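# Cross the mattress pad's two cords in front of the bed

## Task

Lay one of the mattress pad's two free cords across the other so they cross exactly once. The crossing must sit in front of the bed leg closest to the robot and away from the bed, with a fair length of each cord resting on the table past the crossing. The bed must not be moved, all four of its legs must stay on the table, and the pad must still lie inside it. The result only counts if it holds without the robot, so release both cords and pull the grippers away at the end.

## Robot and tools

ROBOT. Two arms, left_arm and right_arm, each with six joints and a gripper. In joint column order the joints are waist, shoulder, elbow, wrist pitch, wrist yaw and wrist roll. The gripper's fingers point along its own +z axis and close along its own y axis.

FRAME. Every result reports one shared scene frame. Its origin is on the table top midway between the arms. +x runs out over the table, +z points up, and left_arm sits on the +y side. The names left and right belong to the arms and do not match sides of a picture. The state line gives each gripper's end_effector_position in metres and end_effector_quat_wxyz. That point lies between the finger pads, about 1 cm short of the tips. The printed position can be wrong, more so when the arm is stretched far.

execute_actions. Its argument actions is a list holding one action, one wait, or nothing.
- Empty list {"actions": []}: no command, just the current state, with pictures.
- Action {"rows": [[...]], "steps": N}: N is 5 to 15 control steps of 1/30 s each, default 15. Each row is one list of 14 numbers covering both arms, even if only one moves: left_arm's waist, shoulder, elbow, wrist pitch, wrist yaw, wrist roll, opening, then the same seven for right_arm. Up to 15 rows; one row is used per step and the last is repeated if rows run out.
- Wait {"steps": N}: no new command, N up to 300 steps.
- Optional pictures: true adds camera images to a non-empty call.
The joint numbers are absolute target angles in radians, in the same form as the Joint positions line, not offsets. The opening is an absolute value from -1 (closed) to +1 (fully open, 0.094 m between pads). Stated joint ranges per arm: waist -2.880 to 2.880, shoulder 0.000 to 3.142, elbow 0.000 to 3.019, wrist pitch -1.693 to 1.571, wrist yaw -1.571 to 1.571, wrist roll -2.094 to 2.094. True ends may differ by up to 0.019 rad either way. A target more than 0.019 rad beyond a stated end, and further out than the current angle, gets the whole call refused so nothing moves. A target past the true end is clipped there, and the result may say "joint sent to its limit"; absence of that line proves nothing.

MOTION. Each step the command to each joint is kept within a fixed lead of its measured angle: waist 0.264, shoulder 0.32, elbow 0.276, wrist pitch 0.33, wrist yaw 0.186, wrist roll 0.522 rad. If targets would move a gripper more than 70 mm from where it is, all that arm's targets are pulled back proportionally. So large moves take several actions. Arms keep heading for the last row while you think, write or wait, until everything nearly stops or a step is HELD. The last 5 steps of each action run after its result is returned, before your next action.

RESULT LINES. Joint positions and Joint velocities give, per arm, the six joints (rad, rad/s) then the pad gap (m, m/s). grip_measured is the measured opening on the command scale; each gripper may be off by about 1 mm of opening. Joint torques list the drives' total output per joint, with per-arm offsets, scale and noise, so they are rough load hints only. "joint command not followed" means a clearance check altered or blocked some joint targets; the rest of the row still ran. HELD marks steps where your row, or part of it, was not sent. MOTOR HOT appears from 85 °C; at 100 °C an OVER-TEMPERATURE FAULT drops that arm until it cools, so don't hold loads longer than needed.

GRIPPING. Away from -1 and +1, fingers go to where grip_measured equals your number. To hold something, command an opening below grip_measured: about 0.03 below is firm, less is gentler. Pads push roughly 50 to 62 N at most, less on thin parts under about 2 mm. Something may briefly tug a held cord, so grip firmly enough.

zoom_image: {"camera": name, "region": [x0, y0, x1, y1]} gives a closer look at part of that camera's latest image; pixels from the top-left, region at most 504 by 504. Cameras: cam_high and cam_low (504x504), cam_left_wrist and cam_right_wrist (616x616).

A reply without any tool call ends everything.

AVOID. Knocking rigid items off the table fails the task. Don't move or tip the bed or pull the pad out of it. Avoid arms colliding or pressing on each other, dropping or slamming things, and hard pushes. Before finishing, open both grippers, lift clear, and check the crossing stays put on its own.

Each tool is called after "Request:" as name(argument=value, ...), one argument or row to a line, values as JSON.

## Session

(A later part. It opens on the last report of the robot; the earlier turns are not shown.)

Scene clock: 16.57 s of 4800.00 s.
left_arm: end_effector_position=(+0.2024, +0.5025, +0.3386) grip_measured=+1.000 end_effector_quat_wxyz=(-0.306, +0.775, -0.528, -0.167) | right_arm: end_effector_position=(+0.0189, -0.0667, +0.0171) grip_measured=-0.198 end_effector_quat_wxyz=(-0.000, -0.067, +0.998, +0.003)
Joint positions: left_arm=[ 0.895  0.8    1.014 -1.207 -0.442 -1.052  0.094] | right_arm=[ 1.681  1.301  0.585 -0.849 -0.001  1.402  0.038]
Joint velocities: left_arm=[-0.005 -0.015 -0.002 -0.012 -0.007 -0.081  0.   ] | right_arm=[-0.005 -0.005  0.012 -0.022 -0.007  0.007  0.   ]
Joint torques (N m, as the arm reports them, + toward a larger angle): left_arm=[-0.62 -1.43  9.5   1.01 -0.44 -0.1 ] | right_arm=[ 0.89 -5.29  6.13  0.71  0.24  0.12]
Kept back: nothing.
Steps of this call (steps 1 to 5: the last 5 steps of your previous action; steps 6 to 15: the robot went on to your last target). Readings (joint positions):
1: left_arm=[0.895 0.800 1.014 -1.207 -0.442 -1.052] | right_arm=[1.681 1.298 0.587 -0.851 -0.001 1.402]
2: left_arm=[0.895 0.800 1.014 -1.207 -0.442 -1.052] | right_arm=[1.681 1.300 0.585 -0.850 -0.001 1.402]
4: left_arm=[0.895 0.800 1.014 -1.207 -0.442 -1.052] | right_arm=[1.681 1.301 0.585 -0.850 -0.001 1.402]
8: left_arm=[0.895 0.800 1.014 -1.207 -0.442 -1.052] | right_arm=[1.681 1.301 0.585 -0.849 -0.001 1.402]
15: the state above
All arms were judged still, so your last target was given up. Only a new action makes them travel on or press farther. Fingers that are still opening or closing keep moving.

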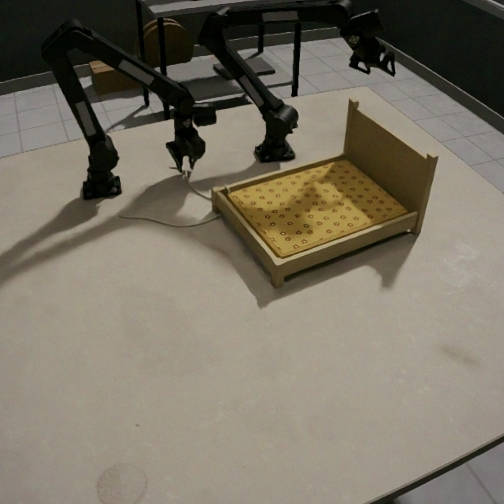

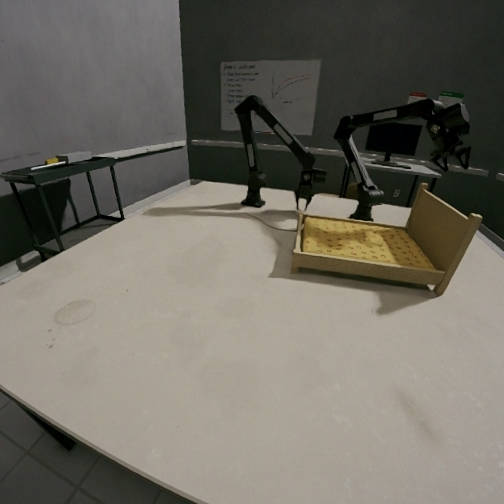

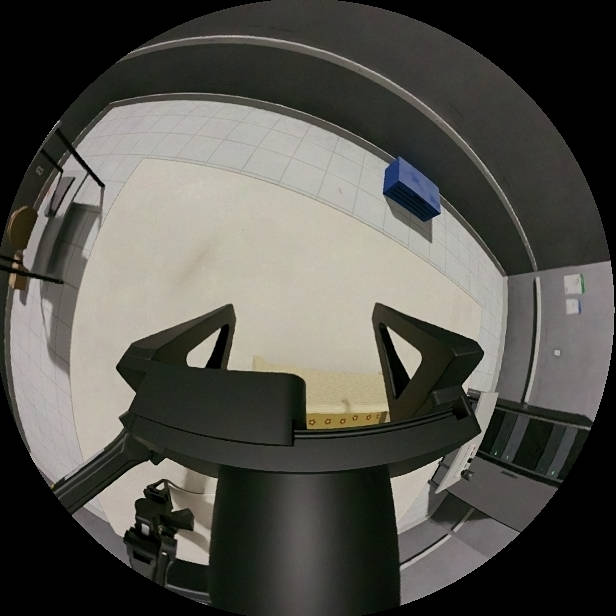

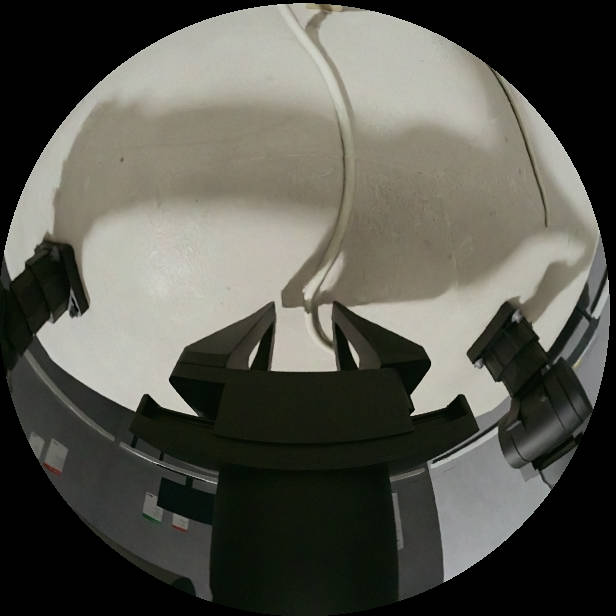

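Request:
execute_actions(
  actions=[
    {"rows":[[0.895,0.8,1.014,-1.207,-0.442,-1.052,1, 1.686,1.32,0.567,-0.825,0,1.41,-0.2]],"steps":15},
  ],
)

Request:
execute_actions(
  actions=[
    {"rows":[[0.895,0.8,1.014,-1.207,-0.442,-1.052,1, 1.686,1.32,0.567,-0.825,0,1.41,-0.5],[0.895,0.8,1.014,-1.207,-0.442,-1.052,1, 1.686,1.32,0.567,-0.825,0,1.41,-0.5],[0.895,0.8,1.014,-1.207,-0.442,-1.052,1, 1.686,1.32,0.567,-0.825,0,1.41,-0.7],[0.895,0.8,1.014,-1.207,-0.442,-1.052,1, 1.686,1.32,0.567,-0.825,0,1.41,-0.7],[0.895,0.8,1.014,-1.207,-0.442,-1.052,1, 1.686,1.32,0.567,-0.825,0,1.41,-0.85],[0.895,0.8,1.014,-1.207,-0.442,-1.052,1, 1.686,1.32,0.567,-0.825,0,1.41,-0.85],[0.895,0.8,1.014,-1.207,-0.442,-1.052,1, 1.686,1.32,0.567,-0.825,0,1.41,-0.95]],"steps":15},
  ],
)

Request:
execute_actions(
  actions=[
    {"steps":10},
  ],
  pictures=true,
)

Scene clock: 17.17 s of 4800.00 s.
left_arm: end_effector_position=(+0.2024, +0.5025, +0.3386) grip_measured=+1.000 end_effector_quat_wxyz=(-0.306, +0.775, -0.528, -0.167) | right_arm: end_effector_position=(+0.0190, -0.0653, +0.0147) grip_measured=-0.198 end_effector_quat_wxyz=(+0.000, -0.067, +0.998, +0.006)
Joint positions: left_arm=[ 0.895  0.8    1.014 -1.207 -0.442 -1.052  0.094] | right_arm=[ 1.681  1.307  0.582 -0.834 -0.001  1.402  0.038]
Joint velocities: left_arm=[ 0.015 -0.005  0.007 -0.022 -0.051  0.037  0.   ] | right_arm=[-0.015 -0.005 -0.017 -0.007 -0.037  0.022  0.   ]
Joint torques (N m, as the arm reports them, + toward a larger angle): left_arm=[-0.76 -1.38  9.4   0.99 -0.44 -0.08] | right_arm=[ 0.93 -5.21  5.74  0.73  0.24  0.12]
Steps of this call (steps 1 to 8: nothing new was sent; steps 9 to 18: the first 10 steps of this action). Readings (joint positions):
9: left_arm=[0.895 0.800 1.014 -1.207 -0.442 -1.052] | right_arm=[1.681 1.301 0.584 -0.846 -0.001 1.402]
10: left_arm=[0.895 0.800 1.014 -1.207 -0.442 -1.052] | right_arm=[1.681 1.302 0.583 -0.841 -0.001 1.402]
12: left_arm=[0.895 0.800 1.014 -1.207 -0.442 -1.052] | right_arm=[1.681 1.304 0.583 -0.836 -0.001 1.402]
16: left_arm=[0.895 0.800 1.014 -1.207 -0.442 -1.052] | right_arm=[1.681 1.307 0.582 -0.834 -0.001 1.402]
18: the state above

Scene clock: 17.67 s of 4800.00 s.
left_arm: end_effector_position=(+0.2024, +0.5025, +0.3386) grip_measured=+1.000 end_effector_quat_wxyz=(-0.306, +0.775, -0.528, -0.167) | right_arm: end_effector_position=(+0.0190, -0.0653, +0.0147) grip_measured=-0.947 end_effector_quat_wxyz=(+0.000, -0.067, +0.998, +0.006)
Joint positions: left_arm=[ 0.895  0.8    1.014 -1.207 -0.442 -1.052  0.094] | right_arm=[ 1.681  1.307  0.582 -0.834 -0.001  1.402  0.002]
Joint velocities: left_arm=[-0.005 -0.015 -0.002  0.007 -0.007  0.007  0.   ] | right_arm=[-0.005 -0.005  0.007 -0.002 -0.051 -0.022 -0.001]
Joint torques (N m, as the arm reports them, + toward a larger angle): left_arm=[-0.74 -1.43  9.44  1.08 -0.44 -0.08] | right_arm=[ 0.92 -4.92  5.89  0.73  0.23  0.12]
Steps of this call (steps 1 to 5: the last 5 steps of your previous action; steps 6 to 15: the first 10 steps of this action). Readings (joint positions):
6: left_arm=[0.895 0.800 1.014 -1.207 -0.442 -1.052] | right_arm=[1.681 1.307 0.582 -0.834 -0.001 1.402]
7: left_arm=[0.895 0.800 1.014 -1.207 -0.442 -1.052] | right_arm=[1.681 1.307 0.582 -0.834 -0.001 1.402]
9: left_arm=[0.895 0.800 1.014 -1.207 -0.442 -1.052] | right_arm=[1.681 1.307 0.582 -0.834 -0.001 1.402]
13: left_arm=[0.895 0.800 1.014 -1.207 -0.442 -1.052] | right_arm=[1.681 1.307 0.582 -0.834 -0.001 1.402]
15: the state above

Scene clock: 18.00 s of 4800.00 s.
left_arm: end_effector_position=(+0.2024, +0.5025, +0.3386) grip_measured=+1.000 end_effector_quat_wxyz=(-0.306, +0.775, -0.528, -0.167) | right_arm: end_effector_position=(+0.0190, -0.0653, +0.0147) grip_measured=-0.948 end_effector_quat_wxyz=(+0.000, -0.067, +0.998, +0.006)
Joint positions: left_arm=[ 0.895  0.8    1.014 -1.207 -0.442 -1.052  0.094] | right_arm=[ 1.681  1.307  0.582 -0.834 -0.001  1.402  0.002]
Joint velocities: left_arm=[-0.005 -0.005 -0.002 -0.017 -0.066 -0.007  0.   ] | right_arm=[-0.015 -0.015  0.007  0.012  0.051  0.037 -0.   ]
Joint torques (N m, as the arm reports them, + toward a larger angle): left_arm=[-0.61 -1.37  9.51  1.   -0.46 -0.05] | right_arm=[ 0.9  -4.98  5.85  0.72  0.24  0.12]
Kept back: nothing.
Steps of this call (steps 1 to 5: the last 5 steps of your previous action; steps 6 to 10: the robot went on to your last target). Readings (joint positions):
1: left_arm=[0.895 0.800 1.014 -1.207 -0.442 -1.052] | right_arm=[1.681 1.307 0.582 -0.834 -0.001 1.402]
2: left_arm=[0.895 0.800 1.014 -1.207 -0.442 -1.052] | right_arm=[1.681 1.307 0.582 -0.834 -0.001 1.402]
4: left_arm=[0.895 0.800 1.014 -1.207 -0.442 -1.052] | right_arm=[1.681 1.307 0.582 -0.834 -0.001 1.402]
8: left_arm=[0.895 0.800 1.014 -1.207 -0.442 -1.052] | right_arm=[1.681 1.307 0.582 -0.834 -0.001 1.402]
10: the state above

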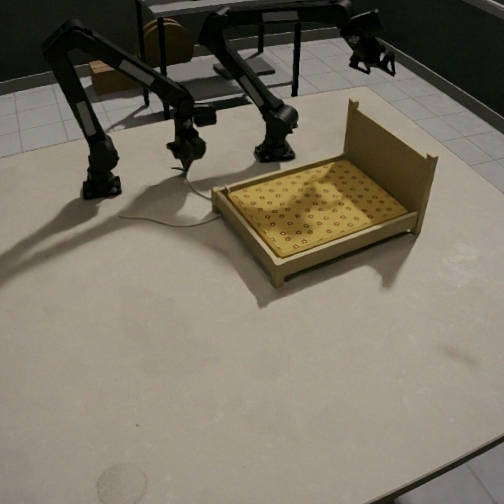

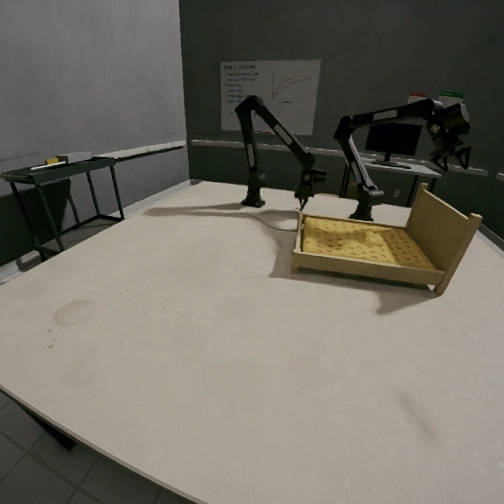

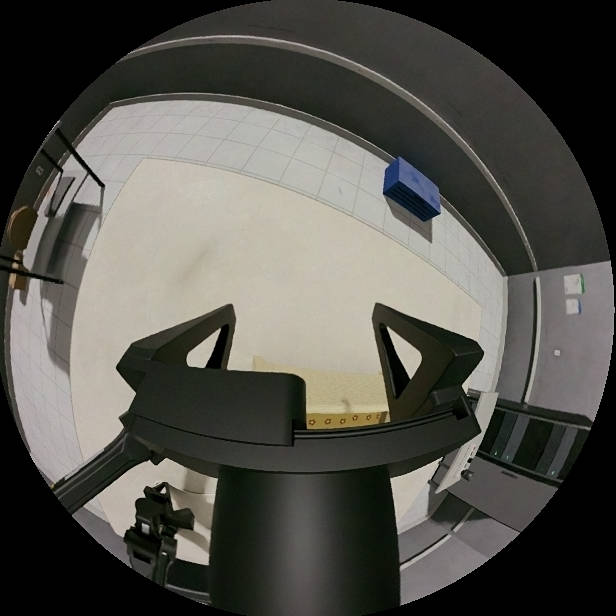

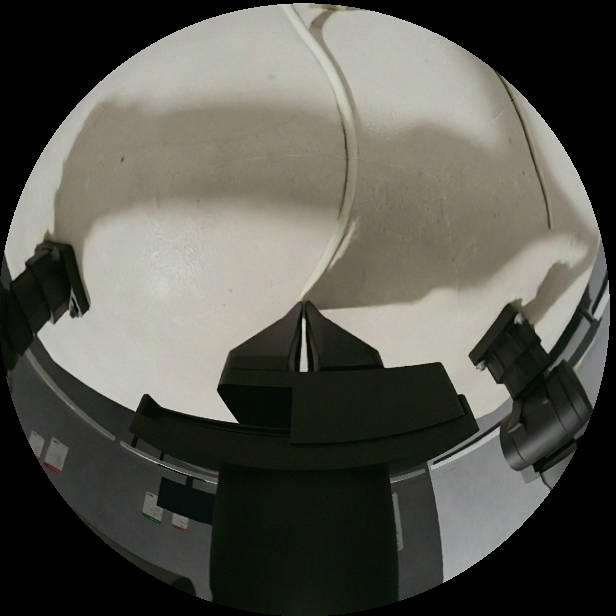

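Request:
execute_actions(
  actions=[
    {"rows":[[0.895,0.8,1.014,-1.207,-0.442,-1.052,1, 1.686,1.32,0.567,-0.825,0,1.41,-1]],"steps":10},
  ],
)

Request:
execute_actions(
  actions=[
    {"rows":[[0.895,0.8,1.014,-1.207,-0.442,-1.052,1, 1.686,1.29,0.595,-0.87,0,1.41,-1],[0.895,0.8,1.014,-1.207,-0.442,-1.052,1, 1.686,1.29,0.595,-0.87,0,1.41,-1],[0.895,0.8,1.014,-1.207,-0.442,-1.052,1, 1.686,1.29,0.595,-0.87,0,1.41,-1],[0.895,0.8,1.014,-1.207,-0.442,-1.052,1, 1.66,1.265,0.61,-0.915,0,1.41,-1],[0.895,0.8,1.014,-1.207,-0.442,-1.052,1, 1.66,1.265,0.61,-0.915,0,1.41,-1],[0.895,0.8,1.014,-1.207,-0.442,-1.052,1, 1.66,1.265,0.61,-0.915,0,1.41,-1],[0.895,0.8,1.014,-1.207,-0.442,-1.052,1, 1.64,1.24,0.63,-0.96,0,1.41,-1]],"steps":15},
  ],
)

Request:
execute_actions(
  actions=[
    {"steps":12},
  ],
  pictures=true,
)

Scene clock: 18.40 s of 4800.00 s.
left_arm: end_effector_position=(+0.2024, +0.5025, +0.3386) grip_measured=+1.000 end_effector_quat_wxyz=(-0.306, +0.775, -0.528, -0.167) | right_arm: end_effector_position=(+0.0190, -0.0653, +0.0148) grip_measured=-0.991 end_effector_quat_wxyz=(+0.000, -0.067, +0.998, +0.006)
Joint positions: left_arm=[ 0.895  0.8    1.014 -1.207 -0.442 -1.052  0.094] | right_arm=[ 1.681  1.306  0.582 -0.834 -0.001  1.402  0.   ]
Joint velocities: left_arm=[-0.005 -0.005  0.017  0.002  0.066  0.037  0.   ] | right_arm=[-0.005 -0.015 -0.012  0.002 -0.007 -0.007 -0.   ]
Joint torques (N m, as the arm reports them, + toward a larger angle): left_arm=[-0.66 -1.52  9.44  1.12 -0.44 -0.08] | right_arm=[ 1.03 -4.74  5.81  0.79  0.24  0.11]
Steps of this call (steps 1 to 7: the robot went on to your last target; steps 8 to 12: the first 5 steps of this action). Readings (joint positions):
8: left_arm=[0.895 0.800 1.014 -1.207 -0.442 -1.052] | right_arm=[1.681 1.307 0.582 -0.834 -0.001 1.402]
9: left_arm=[0.895 0.800 1.014 -1.207 -0.442 -1.052] | right_arm=[1.681 1.306 0.582 -0.834 -0.001 1.402]
11: left_arm=[0.895 0.800 1.014 -1.207 -0.442 -1.052] | right_arm=[1.681 1.306 0.582 -0.834 -0.001 1.402]
12: the state above

Scene clock: 18.90 s of 4800.00 s.
left_arm: end_effector_position=(+0.2024, +0.5025, +0.3386) grip_measured=+1.000 end_effector_quat_wxyz=(-0.306, +0.775, -0.528, -0.167) | right_arm: end_effector_position=(+0.0264, -0.0853, +0.0295) grip_measured=-0.992 end_effector_quat_wxyz=(-0.003, -0.051, +0.999, -0.020)
Joint positions: left_arm=[ 0.895  0.8    1.014 -1.207 -0.442 -1.052  0.094] | right_arm=[ 1.649  1.251  0.585 -0.944 -0.001  1.402  0.   ]
Joint velocities: left_arm=[-0.005 -0.015 -0.012 -0.022 -0.037 -0.007  0.   ] | right_arm=[-0.142 -0.22  -0.007 -0.183 -0.022  0.007 -0.001]
Joint torques (N m, as the arm reports them, + toward a larger angle): left_arm=[-0.41 -1.36  9.52  1.08 -0.45 -0.05] | right_arm=[ 0.98 -5.26 10.88  0.19  0.24  0.12]
Steps of this call (steps 1 to 5: the last 5 steps of your previous action; steps 6 to 15: the first 10 steps of this action). Readings (joint positions):
6: left_arm=[0.895 0.800 1.014 -1.207 -0.442 -1.052] | right_arm=[1.681 1.305 0.582 -0.837 -0.001 1.402]
7: left_arm=[0.895 0.800 1.014 -1.207 -0.442 -1.052] | right_arm=[1.681 1.301 0.582 -0.845 -0.001 1.402]
9: left_arm=[0.895 0.800 1.014 -1.207 -0.442 -1.052] | right_arm=[1.680 1.296 0.582 -0.865 -0.001 1.402]
13: left_arm=[0.895 0.800 1.014 -1.207 -0.442 -1.052] | right_arm=[1.662 1.269 0.584 -0.924 -0.001 1.402]
15: the state above

Scene clock: 19.30 s of 4800.00 s.
left_arm: end_effector_position=(+0.2024, +0.5025, +0.3386) grip_measured=+1.000 end_effector_quat_wxyz=(-0.306, +0.775, -0.528, -0.167) | right_arm: end_effector_position=(+0.0277, -0.0864, +0.0321) grip_measured=-0.992 end_effector_quat_wxyz=(-0.003, -0.048, +0.999, -0.019)
Joint positions: left_arm=[ 0.895  0.8    1.014 -1.207 -0.442 -1.052  0.094] | right_arm=[ 1.644  1.241  0.585 -0.952 -0.001  1.402  0.   ]
Joint velocities: left_arm=[-0.005  0.005 -0.002  0.002  0.022 -0.037  0.   ] | right_arm=[-0.005 -0.005 -0.012  0.007  0.007  0.022  0.   ]
Joint torques (N m, as the arm reports them, + toward a larger angle): left_arm=[-0.63 -1.43  9.51  1.08 -0.42 -0.05] | right_arm=[ 0.02 -5.36 11.17 -0.21  0.24  0.12]
Kept back: nothing.
Steps of this call (steps 1 to 5: the last 5 steps of your previous action; steps 6 to 12: the robot went on to your last target). Readings (joint positions):
1: left_arm=[0.895 0.800 1.014 -1.207 -0.442 -1.052] | right_arm=[1.645 1.245 0.585 -0.948 -0.001 1.402]
2: left_arm=[0.895 0.800 1.014 -1.207 -0.442 -1.052] | right_arm=[1.644 1.242 0.585 -0.950 -0.001 1.402]
4: left_arm=[0.895 0.800 1.014 -1.207 -0.442 -1.052] | right_arm=[1.644 1.241 0.585 -0.952 -0.001 1.402]
8: left_arm=[0.895 0.800 1.014 -1.207 -0.442 -1.052] | right_arm=[1.644 1.241 0.585 -0.952 -0.001 1.402]
12: the state above

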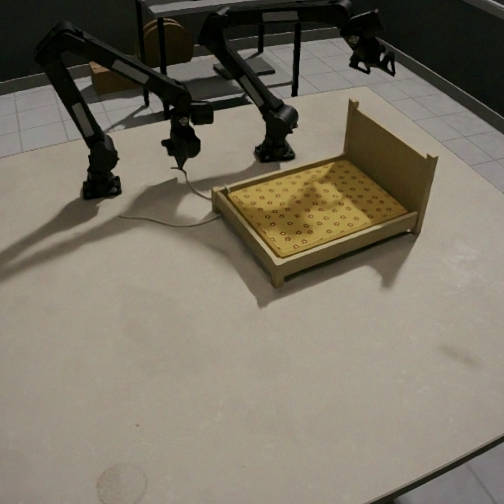

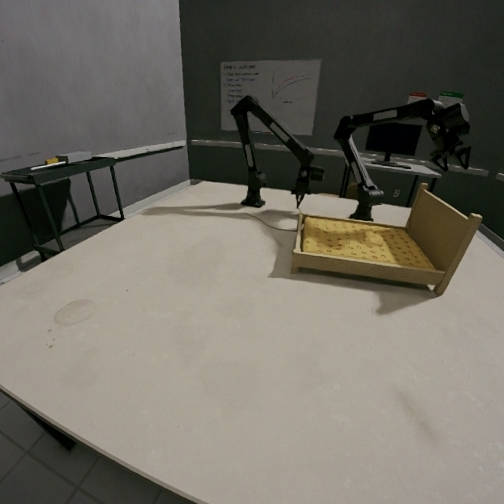

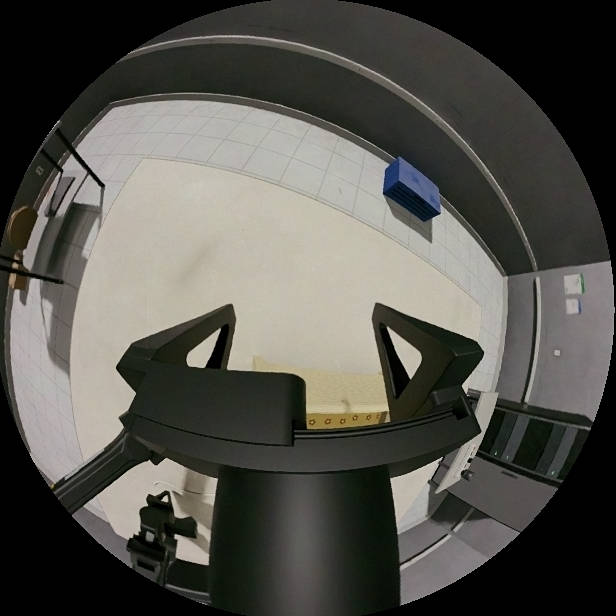

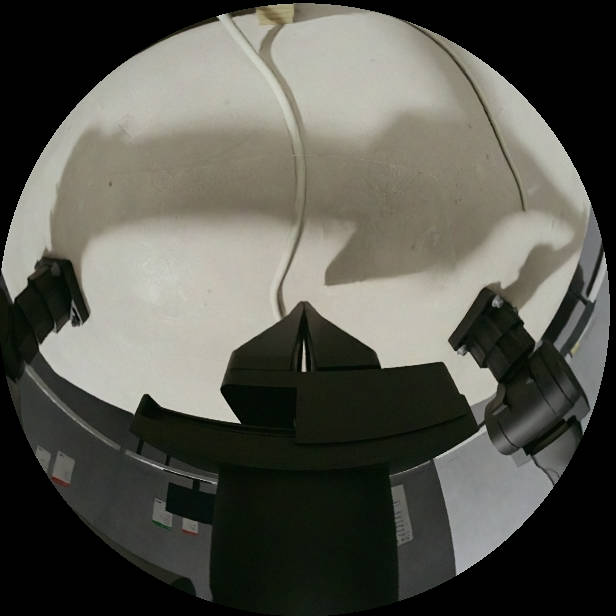

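Request:
execute_actions(
  actions=[
    {"rows":[[0.895,0.8,1.014,-1.207,-0.442,-1.052,1, 1.67,1.245,0.585,-0.9,0,1.41,-0.3],[0.895,0.8,1.014,-1.207,-0.442,-1.052,1, 1.67,1.245,0.585,-0.87,0,1.41,-0.3],[0.895,0.8,1.014,-1.207,-0.442,-1.052,1, 1.67,1.25,0.585,-0.85,0,1.41,-0.3],[0.895,0.8,1.014,-1.207,-0.442,-1.052,1, 1.67,1.26,0.585,-0.84,0,1.41,-0.3],[0.895,0.8,1.014,-1.207,-0.442,-1.052,1, 1.67,1.27,0.585,-0.83,0,1.41,-0.3],[0.895,0.8,1.014,-1.207,-0.442,-1.052,1, 1.67,1.28,0.585,-0.82,0,1.41,-0.3],[0.895,0.8,1.014,-1.207,-0.442,-1.052,1, 1.67,1.29,0.585,-0.815,0,1.41,-0.3],[0.895,0.8,1.014,-1.207,-0.442,-1.052,1, 1.67,1.30,0.585,-0.815,0,1.41,-0.3],[0.895,0.8,1.014,-1.207,-0.442,-1.052,1, 1.67,1.31,0.585,-0.815,0,1.41,-0.3],[0.895,0.8,1.014,-1.207,-0.442,-1.052,1, 1.67,1.32,0.585,-0.815,0,1.41,-0.3],[0.895,0.8,1.014,-1.207,-0.442,-1.052,1, 1.67,1.33,0.585,-0.815,0,1.41,-0.3],[0.895,0.8,1.014,-1.207,-0.442,-1.052,1, 1.67,1.338,0.585,-0.815,0,1.41,-0.3]],"steps":15},
  ],
)

Request:
execute_actions(
  actions=[
    {"steps":15},
  ],
  pictures=true,
)

Scene clock: 20.00 s of 4800.00 s.
left_arm: end_effector_position=(+0.2024, +0.5025, +0.3386) grip_measured=+1.000 end_effector_quat_wxyz=(-0.306, +0.775, -0.528, -0.167) | right_arm: end_effector_position=(+0.0237, -0.0594, +0.0218) grip_measured=-0.302 end_effector_quat_wxyz=(+0.002, -0.058, +0.998, +0.023)
Joint positions: left_arm=[ 0.895  0.8    1.014 -1.207 -0.442 -1.052  0.094] | right_arm=[ 1.665  1.283  0.585 -0.826 -0.001  1.403  0.033]
Joint velocities: left_arm=[ 0.005 -0.015  0.017  0.012 -0.051  0.051  0.   ] | right_arm=[-0.015  0.357 -0.002  0.051 -0.022 -0.051 -0.001]
Joint torques (N m, as the arm reports them, + toward a larger angle): left_arm=[-0.73 -1.68  9.55  0.98 -0.44 -0.08] | right_arm=[ 0.89 -4.55  7.29  0.73  0.23  0.11]
Steps of this call (steps 1 to 11: the robot went on to your last target; steps 12 to 21: the first 10 steps of this action). Readings (joint positions):
12: left_arm=[0.895 0.800 1.014 -1.207 -0.442 -1.052] | right_arm=[1.645 1.241 0.585 -0.946 -0.001 1.403]
13: left_arm=[0.895 0.800 1.014 -1.207 -0.442 -1.052] | right_arm=[1.649 1.241 0.585 -0.929 -0.001 1.403]
15: left_arm=[0.895 0.800 1.014 -1.207 -0.442 -1.052] | right_arm=[1.659 1.241 0.585 -0.884 -0.001 1.403]
19: left_arm=[0.895 0.800 1.014 -1.207 -0.442 -1.052] | right_arm=[1.665 1.261 0.585 -0.833 -0.001 1.403]
21: the state above

Scene clock: 20.50 s of 4800.00 s.
left_arm: end_effector_position=(+0.2024, +0.5025, +0.3386) grip_measured=+1.000 end_effector_quat_wxyz=(-0.306, +0.775, -0.528, -0.167) | right_arm: end_effector_position=(+0.0236, -0.0631, +0.0101) grip_measured=-0.301 end_effector_quat_wxyz=(+0.000, -0.058, +0.998, +0.004)
Joint positions: left_arm=[ 0.895  0.8    1.014 -1.207 -0.442 -1.052  0.094] | right_arm=[ 1.665  1.328  0.585 -0.82  -0.     1.403  0.033]
Joint velocities: left_arm=[-0.015 -0.015 -0.022  0.002 -0.007 -0.051  0.   ] | right_arm=[-0.005 -0.005  0.007 -0.012  0.007  0.007 -0.   ]
Joint torques (N m, as the arm reports them, + toward a larger angle): left_arm=[-0.38 -1.48  9.58  1.11 -0.44 -0.07] | right_arm=[ 0.9  -5.45  6.93  0.48  0.23  0.11]
Kept back: nothing.
Steps of this call (steps 1 to 5: the last 5 steps of your previous action; steps 6 to 15: the robot went on to your last target). Readings (joint positions):
1: left_arm=[0.895 0.800 1.014 -1.207 -0.442 -1.052] | right_arm=[1.665 1.295 0.585 -0.824 -0.001 1.403]
2: left_arm=[0.895 0.800 1.014 -1.207 -0.442 -1.052] | right_arm=[1.665 1.307 0.585 -0.824 -0.001 1.403]
4: left_arm=[0.895 0.800 1.014 -1.207 -0.442 -1.052] | right_arm=[1.665 1.326 0.585 -0.824 -0.001 1.403]
8: left_arm=[0.895 0.800 1.014 -1.207 -0.442 -1.052] | right_arm=[1.665 1.328 0.585 -0.820 -0.000 1.403]
15: the state above

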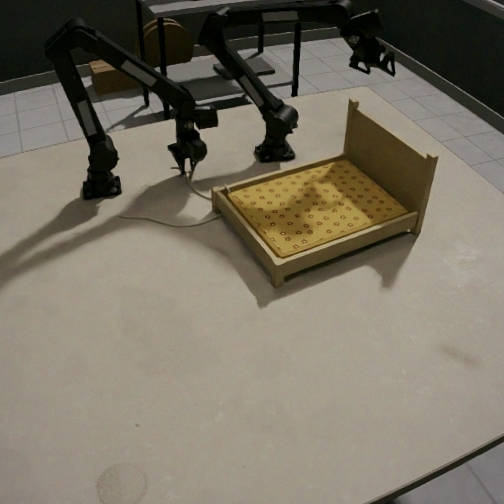

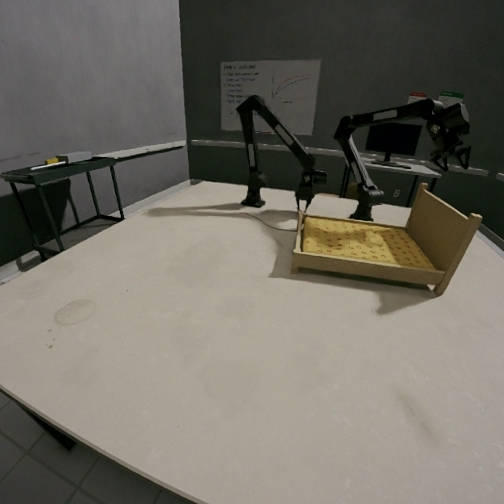

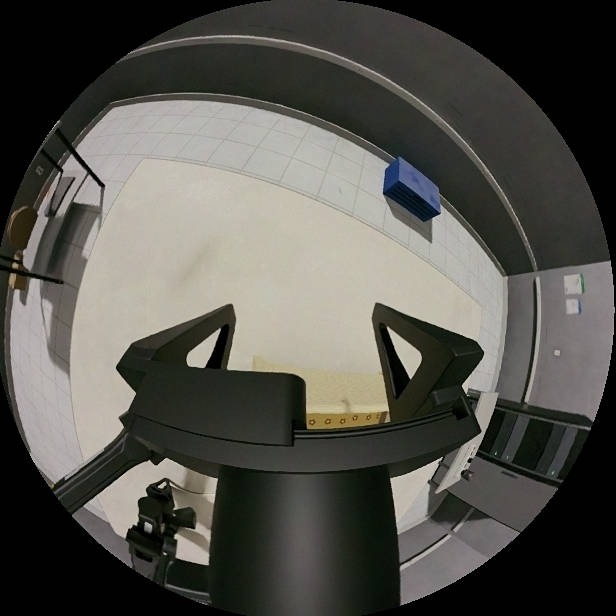

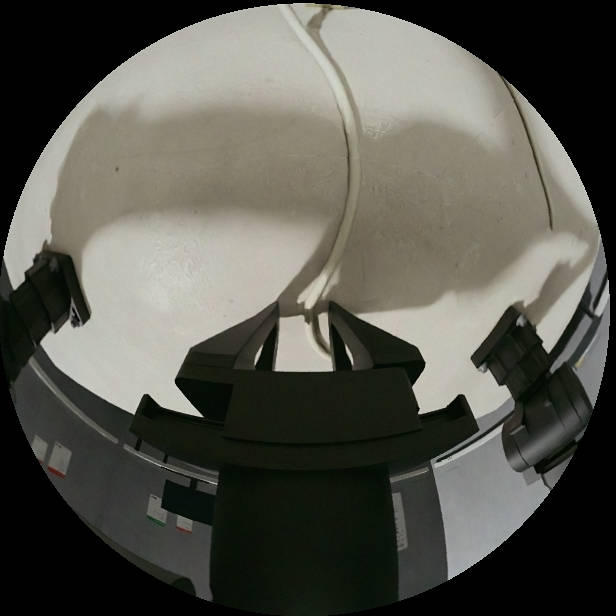

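Touching the table now. Close.

Request:
execute_actions(
  actions=[
    {"rows":[[0.895,0.8,1.014,-1.207,-0.442,-1.052,1, 1.67,1.332,0.585,-0.815,0,1.41,-0.5],[0.895,0.8,1.014,-1.207,-0.442,-1.052,1, 1.67,1.332,0.585,-0.815,0,1.41,-0.6],[0.895,0.8,1.014,-1.207,-0.442,-1.052,1, 1.67,1.332,0.585,-0.815,0,1.41,-0.7],[0.895,0.8,1.014,-1.207,-0.442,-1.052,1, 1.67,1.332,0.585,-0.815,0,1.41,-0.8],[0.895,0.8,1.014,-1.207,-0.442,-1.052,1, 1.67,1.332,0.585,-0.815,0,1.41,-0.85],[0.895,0.8,1.014,-1.207,-0.442,-1.052,1, 1.67,1.332,0.585,-0.815,0,1.41,-0.9],[0.895,0.8,1.014,-1.207,-0.442,-1.052,1, 1.67,1.332,0.585,-0.815,0,1.41,-0.94]],"steps":15},
  ],
)

Scene clock: 21.00 s of 4800.00 s.
left_arm: end_effector_position=(+0.2024, +0.5025, +0.3386) grip_measured=+1.000 end_effector_quat_wxyz=(-0.306, +0.775, -0.528, -0.167) | right_arm: end_effector_position=(+0.0236, -0.0629, +0.0101) grip_measured=-0.928 end_effector_quat_wxyz=(+0.000, -0.058, +0.998, +0.004)
Joint positions: left_arm=[ 0.895  0.8    1.014 -1.207 -0.442 -1.052  0.094] | right_arm=[ 1.665  1.328  0.585 -0.819 -0.     1.403  0.003]
Joint velocities: left_arm=[-0.015 -0.015 -0.022  0.012  0.007  0.022  0.   ] | right_arm=[-0.005 -0.005 -0.012 -0.012 -0.007  0.022 -0.   ]
Joint torques (N m, as the arm reports them, + toward a larger angle): left_arm=[-0.37 -1.22  9.47  1.06 -0.43 -0.05] | right_arm=[ 0.95 -5.77  6.94  0.47  0.23  0.11]
Steps of this call (steps 1 to 5: the robot went on to your last target; steps 6 to 15: the first 10 steps of this action). Readings (joint positions):
6: left_arm=[0.895 0.800 1.014 -1.207 -0.442 -1.052] | right_arm=[1.665 1.328 0.585 -0.820 -0.000 1.403]
7: left_arm=[0.895 0.800 1.014 -1.207 -0.442 -1.052] | right_arm=[1.665 1.328 0.585 -0.819 -0.000 1.403]
9: left_arm=[0.895 0.800 1.014 -1.207 -0.442 -1.052] | right_arm=[1.665 1.328 0.585 -0.819 -0.000 1.403]
13: left_arm=[0.895 0.800 1.014 -1.207 -0.442 -1.052] | right_arm=[1.665 1.328 0.585 -0.819 -0.000 1.403]
15: the state above

Request:
execute_actions(
  actions=[
    {"rows":[[0.895,0.8,1.014,-1.207,-0.442,-1.052,1, 1.67,1.332,0.585,-0.815,0,1.41,-0.96],[0.895,0.8,1.014,-1.207,-0.442,-1.052,1, 1.67,1.332,0.585,-0.815,0,1.41,-0.96],[0.895,0.8,1.014,-1.207,-0.442,-1.052,1, 1.67,1.332,0.585,-0.815,0,1.41,-0.96],[0.895,0.8,1.014,-1.207,-0.442,-1.052,1, 1.67,1.31,0.585,-0.84,0,1.41,-0.96],[0.895,0.8,1.014,-1.207,-0.442,-1.052,1, 1.66,1.30,0.585,-0.85,0,1.41,-0.96],[0.895,0.8,1.014,-1.207,-0.442,-1.052,1, 1.65,1.29,0.585,-0.86,0,1.41,-0.96],[0.895,0.8,1.014,-1.207,-0.442,-1.052,1, 1.64,1.28,0.585,-0.875,0,1.4,-0.96],[0.895,0.8,1.014,-1.207,-0.442,-1.052,1, 1.63,1.27,0.585,-0.89,0,1.38,-0.96],[0.895,0.8,1.014,-1.207,-0.442,-1.052,1, 1.62,1.26,0.585,-0.90,0,1.35,-0.96],[0.895,0.8,1.014,-1.207,-0.442,-1.052,1, 1.61,1.245,0.585,-0.91,0,1.3,-0.96]],"steps":15},
  ],
)

Request:
execute_actions(
  actions=[
    {"rows":[[0.895,0.8,1.014,-1.207,-0.442,-1.052,1, 1.58,1.22,0.57,-0.92,0,1.2,-0.96],[0.895,0.8,1.014,-1.207,-0.442,-1.052,1, 1.56,1.205,0.56,-0.925,0,1.13,-0.96],[0.895,0.8,1.014,-1.207,-0.442,-1.052,1, 1.54,1.19,0.55,-0.93,0,1.06,-0.96],[0.895,0.8,1.014,-1.207,-0.442,-1.052,1, 1.52,1.175,0.54,-0.935,0,1.0,-0.96],[0.895,0.8,1.014,-1.207,-0.442,-1.052,1, 1.50,1.16,0.53,-0.94,0,0.93,-0.96],[0.895,0.8,1.014,-1.207,-0.442,-1.052,1, 1.48,1.145,0.52,-0.945,0,0.86,-0.96],[0.895,0.8,1.014,-1.207,-0.442,-1.052,1, 1.46,1.13,0.51,-0.95,0,0.8,-0.96],[0.895,0.8,1.014,-1.207,-0.442,-1.052,1, 1.44,1.115,0.50,-0.96,0,0.73,-0.96],[0.895,0.8,1.014,-1.207,-0.442,-1.052,1, 1.42,1.10,0.49,-0.97,0,0.66,-0.96],[0.895,0.8,1.014,-1.207,-0.442,-1.052,1, 1.40,1.085,0.48,-0.98,0,0.6,-0.96],[0.895,0.8,1.014,-1.207,-0.442,-1.052,1, 1.38,1.075,0.475,-0.985,0,0.53,-0.96],[0.895,0.8,1.014,-1.207,-0.442,-1.052,1, 1.357,1.07,0.473,-0.99,0,0.47,-0.96]],"steps":15},
  ],
)

Request:
execute_actions(
  actions=[
    {"steps":12},
  ],
  pictures=true,
)

Scene clock: 21.97 s of 4800.00 s.
left_arm: end_effector_position=(+0.2024, +0.5025, +0.3386) grip_measured=+1.000 end_effector_quat_wxyz=(-0.306, +0.775, -0.528, -0.167) | right_arm: end_effector_position=(+0.0298, -0.0731, +0.0217) grip_measured=-0.943 end_effector_quat_wxyz=(-0.001, -0.057, +0.998, -0.003)
Joint positions: left_arm=[ 0.895  0.8    1.014 -1.207 -0.442 -1.052  0.094] | right_arm=[ 1.64   1.282  0.585 -0.88  -0.     1.38   0.003]
Joint velocities: left_arm=[-0.005  0.005  0.012 -0.027 -0.022 -0.007  0.   ] | right_arm=[-0.317 -0.376 -0.002 -0.33   0.037 -0.52  -0.001]
Joint torques (N m, as the arm reports them, + toward a larger angle): left_arm=[-0.64 -1.21  9.52  1.05 -0.44 -0.05] | right_arm=[-0.39 -7.36  7.18  0.06  0.22 -0.01]
Steps of this call (steps 1 to 5: the last 5 steps of your previous action; steps 6 to 15: the robot went on to your last target; steps 16 to 19: nothing new was sent; steps 20 to 29: the first 10 steps of this action). Readings (joint positions):
20: left_arm=[0.895 0.800 1.014 -1.207 -0.442 -1.052] | right_arm=[1.665 1.328 0.585 -0.819 -0.000 1.403]
21: left_arm=[0.895 0.800 1.014 -1.207 -0.442 -1.052] | right_arm=[1.665 1.328 0.585 -0.819 -0.000 1.403]
23: left_arm=[0.895 0.800 1.014 -1.207 -0.442 -1.052] | right_arm=[1.665 1.327 0.585 -0.821 -0.000 1.403]
27: left_arm=[0.895 0.800 1.014 -1.207 -0.442 -1.052] | right_arm=[1.658 1.305 0.585 -0.856 -0.000 1.401]
29: the state above

Scene clock: 22.47 s of 4800.00 s.
left_arm: end_effector_position=(+0.2024, +0.5025, +0.3386) grip_measured=+1.000 end_effector_quat_wxyz=(-0.306, +0.775, -0.528, -0.167) | right_arm: end_effector_position=(+0.0736, -0.1168, +0.0380) grip_measured=-0.943 end_effector_quat_wxyz=(+0.003, -0.212, +0.977, +0.006)
Joint positions: left_arm=[ 0.895  0.8    1.014 -1.207 -0.442 -1.052  0.094] | right_arm=[ 1.438  1.117  0.514 -0.953 -0.     0.866  0.003]
Joint velocities: left_arm=[-0.005 -0.005 -0.012 -0.017 -0.007 -0.007  0.   ] | right_arm=[-0.611 -0.503 -0.271 -0.266  0.007 -1.736 -0.001]
Joint torques (N m, as the arm reports them, + toward a larger angle): left_arm=[-0.49 -1.22  9.42  1.04 -0.43 -0.06] | right_arm=[ 0.64 -4.31  6.41  0.12  0.2   0.  ]
Steps of this call (steps 1 to 5: the last 5 steps of your previous action; steps 6 to 15: the first 10 steps of this action). Readings (joint positions):
6: left_arm=[0.895 0.800 1.014 -1.207 -0.442 -1.052] | right_arm=[1.610 1.241 0.585 -0.903 -0.000 1.313]
7: left_arm=[0.895 0.800 1.014 -1.207 -0.442 -1.052] | right_arm=[1.604 1.238 0.583 -0.907 -0.000 1.282]
9: left_arm=[0.895 0.800 1.014 -1.207 -0.442 -1.052] | right_arm=[1.573 1.220 0.574 -0.915 -0.001 1.199]
13: left_arm=[0.895 0.800 1.014 -1.207 -0.442 -1.052] | right_arm=[1.481 1.152 0.534 -0.937 -0.000 0.986]
15: the state above

Scene clock: 22.87 s of 4800.00 s.
left_arm: end_effector_position=(+0.2024, +0.5025, +0.3386) grip_measured=+1.000 end_effector_quat_wxyz=(-0.306, +0.775, -0.528, -0.167) | right_arm: end_effector_position=(+0.0861, -0.1382, +0.0386) grip_measured=-0.943 end_effector_quat_wxyz=(+0.001, -0.345, +0.938, +0.001)
Joint positions: left_arm=[ 0.895  0.8    1.014 -1.207 -0.442 -1.052  0.094] | right_arm=[ 1.357  1.069  0.485 -0.984 -0.     0.506  0.003]
Joint velocities: left_arm=[ 0.005 -0.005  0.012  0.012 -0.007 -0.007  0.   ] | right_arm=[ 0.005 -0.015 -0.017 -0.002  0.022 -0.242 -0.   ]
Joint torques (N m, as the arm reports them, + toward a larger angle): left_arm=[-0.56 -1.56  9.57  1.11 -0.44 -0.08] | right_arm=[ 0.46 -3.57  6.92  0.04  0.18 -0.01]
Kept back: nothing.
Steps of this call (steps 1 to 5: the last 5 steps of your previous action; steps 6 to 12: the robot went on to your last target). Readings (joint positions):
1: left_arm=[0.895 0.800 1.014 -1.207 -0.442 -1.052] | right_arm=[1.418 1.101 0.504 -0.962 -0.000 0.805]
2: left_arm=[0.895 0.800 1.014 -1.207 -0.442 -1.052] | right_arm=[1.399 1.088 0.496 -0.970 -0.000 0.743]
4: left_arm=[0.895 0.800 1.014 -1.207 -0.442 -1.052] | right_arm=[1.367 1.072 0.486 -0.981 -0.000 0.648]
8: left_arm=[0.895 0.800 1.014 -1.207 -0.442 -1.052] | right_arm=[1.357 1.069 0.485 -0.984 -0.000 0.547]
12: the state above

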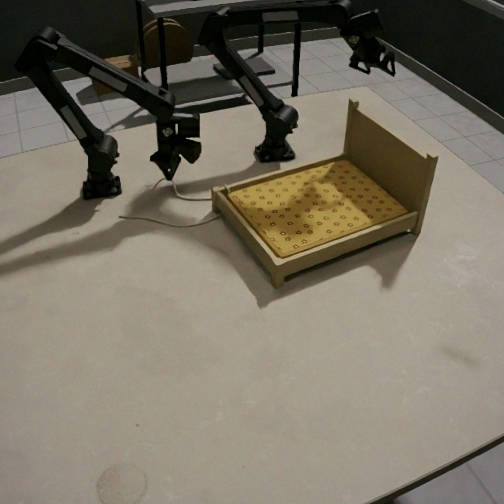

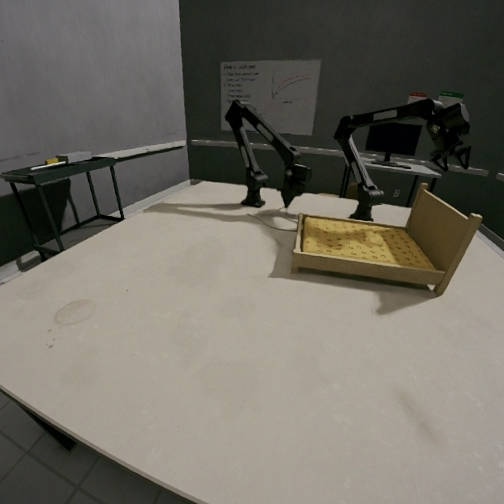

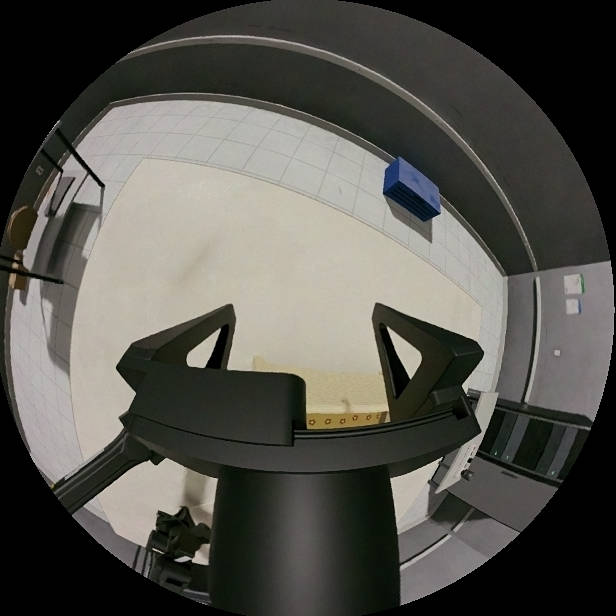

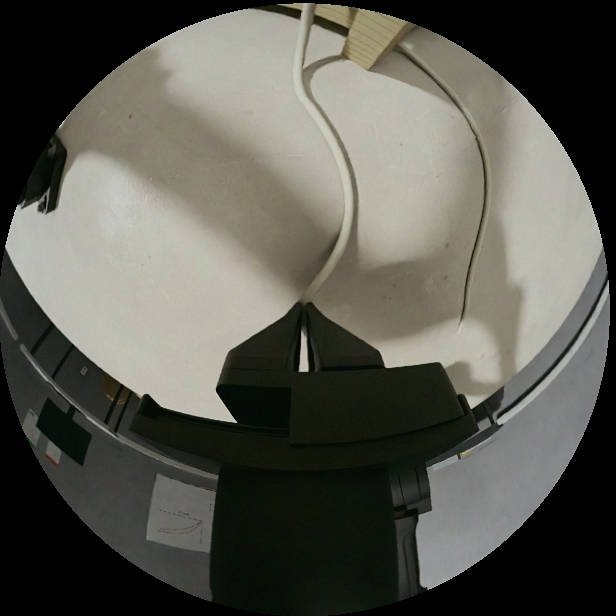

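Request:
execute_actions(
  actions=[
    {"rows":[[0.895,0.8,1.014,-1.207,-0.442,-1.052,1, 1.33,1.06,0.465,-0.99,0,0.4,-0.97],[0.895,0.8,1.014,-1.207,-0.442,-1.052,1, 1.30,1.05,0.458,-0.993,0,0.33,-0.97],[0.895,0.8,1.014,-1.207,-0.442,-1.052,1, 1.27,1.04,0.451,-0.996,0,0.26,-0.97],[0.895,0.8,1.014,-1.207,-0.442,-1.052,1, 1.24,1.03,0.444,-1.0,0,0.19,-0.97],[0.895,0.8,1.014,-1.207,-0.442,-1.052,1, 1.21,1.02,0.437,-1.003,0,0.12,-0.97],[0.895,0.8,1.014,-1.207,-0.442,-1.052,1, 1.18,1.01,0.43,-1.006,0,0.05,-0.97],[0.895,0.8,1.014,-1.207,-0.442,-1.052,1, 1.15,1.0,0.423,-1.01,0,-0.02,-0.97],[0.895,0.8,1.014,-1.207,-0.442,-1.052,1, 1.12,0.99,0.416,-1.013,0,-0.1,-0.97],[0.895,0.8,1.014,-1.207,-0.442,-1.052,1, 1.09,0.98,0.409,-1.016,0,-0.17,-0.97],[0.895,0.8,1.014,-1.207,-0.442,-1.052,1, 1.06,0.97,0.402,-1.02,0,-0.24,-0.97],[0.895,0.8,1.014,-1.207,-0.442,-1.052,1, 1.03,0.96,0.395,-1.024,0,-0.31,-0.97],[0.895,0.8,1.014,-1.207,-0.442,-1.052,1, 1.01,0.95,0.39,-1.028,0,-0.38,-0.97],[0.895,0.8,1.014,-1.207,-0.442,-1.052,1, 0.99,0.945,0.388,-1.03,0,-0.45,-0.97]],"steps":15},
  ],
)

Request:
execute_actions(
  actions=[
    {"steps":18},
  ],
  pictures=true,
)

Scene clock: 23.57 s of 4800.00 s.
left_arm: end_effector_position=(+0.2024, +0.5025, +0.3386) grip_measured=+1.000 end_effector_quat_wxyz=(-0.306, +0.775, -0.528, -0.167) | right_arm: end_effector_position=(+0.1196, -0.1815, +0.0348) grip_measured=-0.950 end_effector_quat_wxyz=(+0.000, -0.448, +0.894, +0.000)
Joint positions: left_arm=[ 0.895  0.8    1.014 -1.207 -0.442 -1.052  0.094] | right_arm=[ 1.116  0.995  0.43  -1.005 -0.     0.041  0.002]
Joint velocities: left_arm=[-0.015  0.005 -0.027  0.017 -0.037  0.037  0.   ] | right_arm=[-0.913 -0.347 -0.222 -0.12   0.022 -1.868 -0.001]
Joint torques (N m, as the arm reports them, + toward a larger angle): left_arm=[-0.63 -1.64  9.5   1.05 -0.44 -0.07] | right_arm=[ 0.55 -2.83  6.57 -0.04  0.14  0.02]
Steps of this call (steps 1 to 11: the robot went on to your last target; steps 12 to 21: the first 10 steps of this action). Readings (joint positions):
12: left_arm=[0.895 0.800 1.014 -1.207 -0.442 -1.052] | right_arm=[1.355 1.069 0.485 -0.984 -0.000 0.470]
13: left_arm=[0.895 0.800 1.014 -1.207 -0.442 -1.052] | right_arm=[1.348 1.069 0.483 -0.984 -0.001 0.448]
15: left_arm=[0.895 0.800 1.014 -1.207 -0.442 -1.052] | right_arm=[1.309 1.060 0.475 -0.985 -0.001 0.376]
19: left_arm=[0.895 0.800 1.014 -1.207 -0.442 -1.052] | right_arm=[1.179 1.019 0.445 -0.998 -0.001 0.166]
21: the state above

Scene clock: 24.17 s of 4800.00 s.
left_arm: end_effector_position=(+0.2024, +0.5025, +0.3386) grip_measured=+1.000 end_effector_quat_wxyz=(-0.306, +0.775, -0.528, -0.167) | right_arm: end_effector_position=(+0.1303, -0.2066, +0.0332) grip_measured=-0.950 end_effector_quat_wxyz=(+0.000, -0.595, +0.803, +0.000)
Joint positions: left_arm=[ 0.895  0.8    1.014 -1.207 -0.442 -1.052  0.094] | right_arm=[ 0.989  0.948  0.401 -1.024 -0.    -0.432  0.002]
Joint velocities: left_arm=[-0.005 -0.005  0.012 -0.007  0.022  0.007  0.   ] | right_arm=[-0.005 -0.015  0.002 -0.007  0.007 -0.066 -0.   ]
Joint torques (N m, as the arm reports them, + toward a larger angle): left_arm=[-0.49 -1.38  9.48  1.08 -0.43 -0.09] | right_arm=[ 0.54 -2.25  6.96  0.03  0.07 -0.02]
Kept back: nothing.
Steps of this call (steps 1 to 5: the last 5 steps of your previous action; steps 6 to 18: the robot went on to your last target). Readings (joint positions):
1: left_arm=[0.895 0.800 1.014 -1.207 -0.442 -1.052] | right_arm=[1.085 0.985 0.423 -1.008 -0.000 -0.023]
2: left_arm=[0.895 0.800 1.014 -1.207 -0.442 -1.052] | right_arm=[1.056 0.974 0.416 -1.012 -0.000 -0.089]
4: left_arm=[0.895 0.800 1.014 -1.207 -0.442 -1.052] | right_arm=[1.009 0.956 0.406 -1.019 -0.000 -0.213]
8: left_arm=[0.895 0.800 1.014 -1.207 -0.442 -1.052] | right_arm=[0.989 0.948 0.401 -1.024 -0.000 -0.348]
18: the state above

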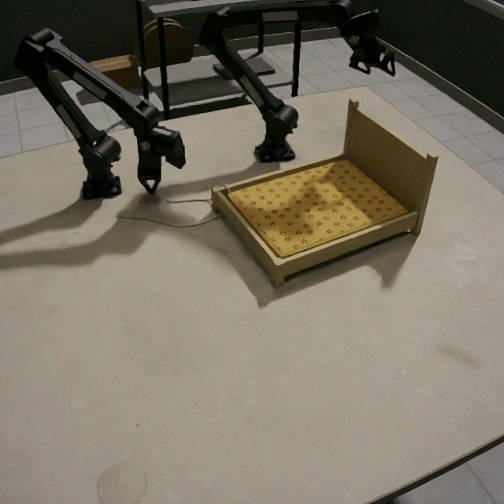

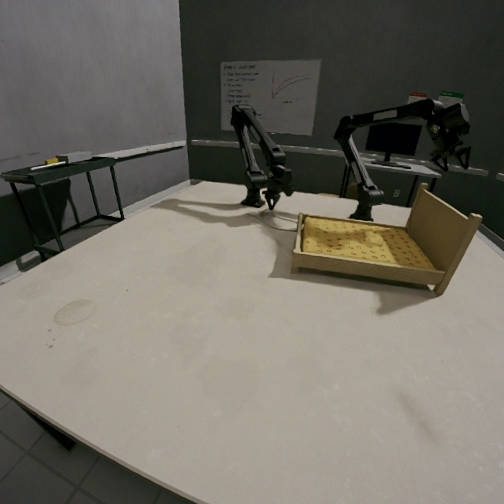

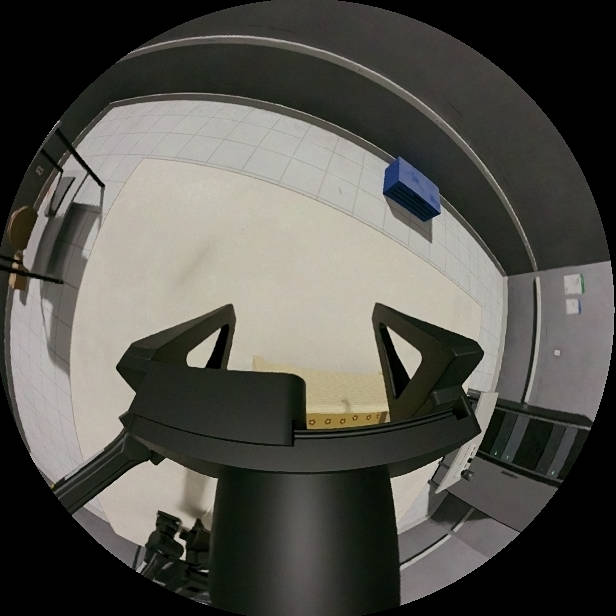

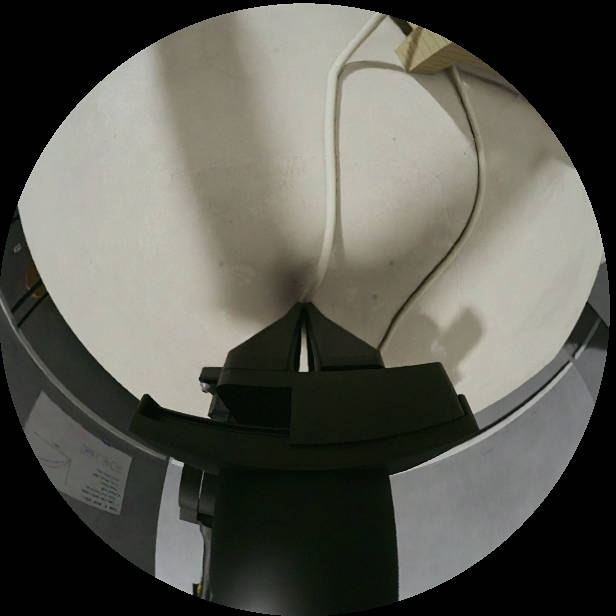

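Good. Lower, release, and rise.

Request:
execute_actions(
  actions=[
    {"rows":[[0.895,0.8,1.014,-1.207,-0.442,-1.052,1, 0.99,0.96,0.382,-1.01,0,-0.45,-0.97],[0.895,0.8,1.014,-1.207,-0.442,-1.052,1, 0.99,0.97,0.377,-0.995,0,-0.45,-0.97],[0.895,0.8,1.014,-1.207,-0.442,-1.052,1, 0.99,0.98,0.372,-0.98,0,-0.45,-0.97],[0.895,0.8,1.014,-1.207,-0.442,-1.052,1, 0.99,0.99,0.367,-0.965,0,-0.45,-0.97],[0.895,0.8,1.014,-1.207,-0.442,-1.052,1, 0.99,1.0,0.362,-0.95,0,-0.45,-0.97],[0.895,0.8,1.014,-1.207,-0.442,-1.052,1, 0.99,1.008,0.357,-0.935,0,-0.45,-0.97],[0.895,0.8,1.014,-1.207,-0.442,-1.052,1, 0.99,1.012,0.353,-0.925,0,-0.45,-0.97]],"steps":15},
  ],
)

Request:
execute_actions(
  actions=[
    {"rows":[[0.895,0.8,1.014,-1.207,-0.442,-1.052,1, 0.99,1.012,0.353,-0.925,0,-0.45,-0.8],[0.895,0.8,1.014,-1.207,-0.442,-1.052,1, 0.99,1.012,0.353,-0.925,0,-0.45,-0.6],[0.895,0.8,1.014,-1.207,-0.442,-1.052,1, 0.99,1.012,0.353,-0.925,0,-0.45,-0.5]],"steps":10},
  ],
)

Scene clock: 24.73 s of 4800.00 s.
left_arm: end_effector_position=(+0.2024, +0.5025, +0.3386) grip_measured=+1.000 end_effector_quat_wxyz=(-0.306, +0.775, -0.528, -0.167) | right_arm: end_effector_position=(+0.1296, -0.2074, +0.0129) grip_measured=-0.950 end_effector_quat_wxyz=(-0.004, -0.599, +0.801, -0.001)
Joint positions: left_arm=[ 0.895  0.8    1.014 -1.207 -0.442 -1.052  0.094] | right_arm=[ 0.989  1.008  0.367 -0.939 -0.    -0.442  0.002]
Joint velocities: left_arm=[ 0.005  0.005  0.002 -0.007 -0.022 -0.081  0.   ] | right_arm=[-0.005  0.063 -0.066  0.051  0.022  0.022 -0.001]
Joint torques (N m, as the arm reports them, + toward a larger angle): left_arm=[-0.64 -1.34  9.49  1.13 -0.45 -0.09] | right_arm=[ 0.52 -2.49  6.69  0.8   0.07 -0.02]
Steps of this call (steps 1 to 7: the robot went on to your last target; steps 8 to 17: the first 10 steps of this action). Readings (joint positions):
8: left_arm=[0.895 0.800 1.014 -1.207 -0.442 -1.052] | right_arm=[0.989 0.948 0.401 -1.023 -0.000 -0.440]
9: left_arm=[0.895 0.800 1.014 -1.207 -0.442 -1.052] | right_arm=[0.989 0.949 0.400 -1.019 -0.000 -0.440]
11: left_arm=[0.895 0.800 1.014 -1.207 -0.442 -1.052] | right_arm=[0.989 0.958 0.394 -0.998 -0.000 -0.441]
15: left_arm=[0.895 0.800 1.014 -1.207 -0.442 -1.052] | right_arm=[0.989 0.996 0.374 -0.948 -0.000 -0.442]
17: the state above

Scene clock: 25.07 s of 4800.00 s.
left_arm: end_effector_position=(+0.2024, +0.5025, +0.3386) grip_measured=+1.000 end_effector_quat_wxyz=(-0.306, +0.775, -0.528, -0.167) | right_arm: end_effector_position=(+0.1297, -0.2073, +0.0120) grip_measured=-0.505 end_effector_quat_wxyz=(-0.003, -0.599, +0.800, -0.001)
Joint positions: left_arm=[ 0.895  0.8    1.014 -1.207 -0.442 -1.052  0.094] | right_arm=[ 0.989  1.009  0.365 -0.934 -0.    -0.442  0.023]
Joint velocities: left_arm=[ 0.005  0.005  0.002 -0.012 -0.051 -0.037  0.   ] | right_arm=[-0.005  0.005  0.007 -0.012  0.007  0.022  0.007]
Joint torques (N m, as the arm reports them, + toward a larger angle): left_arm=[-0.54 -1.49  9.47  1.04 -0.44 -0.07] | right_arm=[ 0.51 -2.29  6.54  0.76  0.07 -0.03]
Steps of this call (steps 1 to 5: the last 5 steps of your previous action; steps 6 to 10: the first 5 steps of this action). Readings (joint positions):
6: left_arm=[0.895 0.800 1.014 -1.207 -0.442 -1.052] | right_arm=[0.989 1.009 0.365 -0.934 -0.000 -0.442]
7: left_arm=[0.895 0.800 1.014 -1.207 -0.442 -1.052] | right_arm=[0.989 1.009 0.365 -0.934 -0.000 -0.442]
9: left_arm=[0.895 0.800 1.014 -1.207 -0.442 -1.052] | right_arm=[0.989 1.009 0.365 -0.934 -0.000 -0.442]
10: the state above


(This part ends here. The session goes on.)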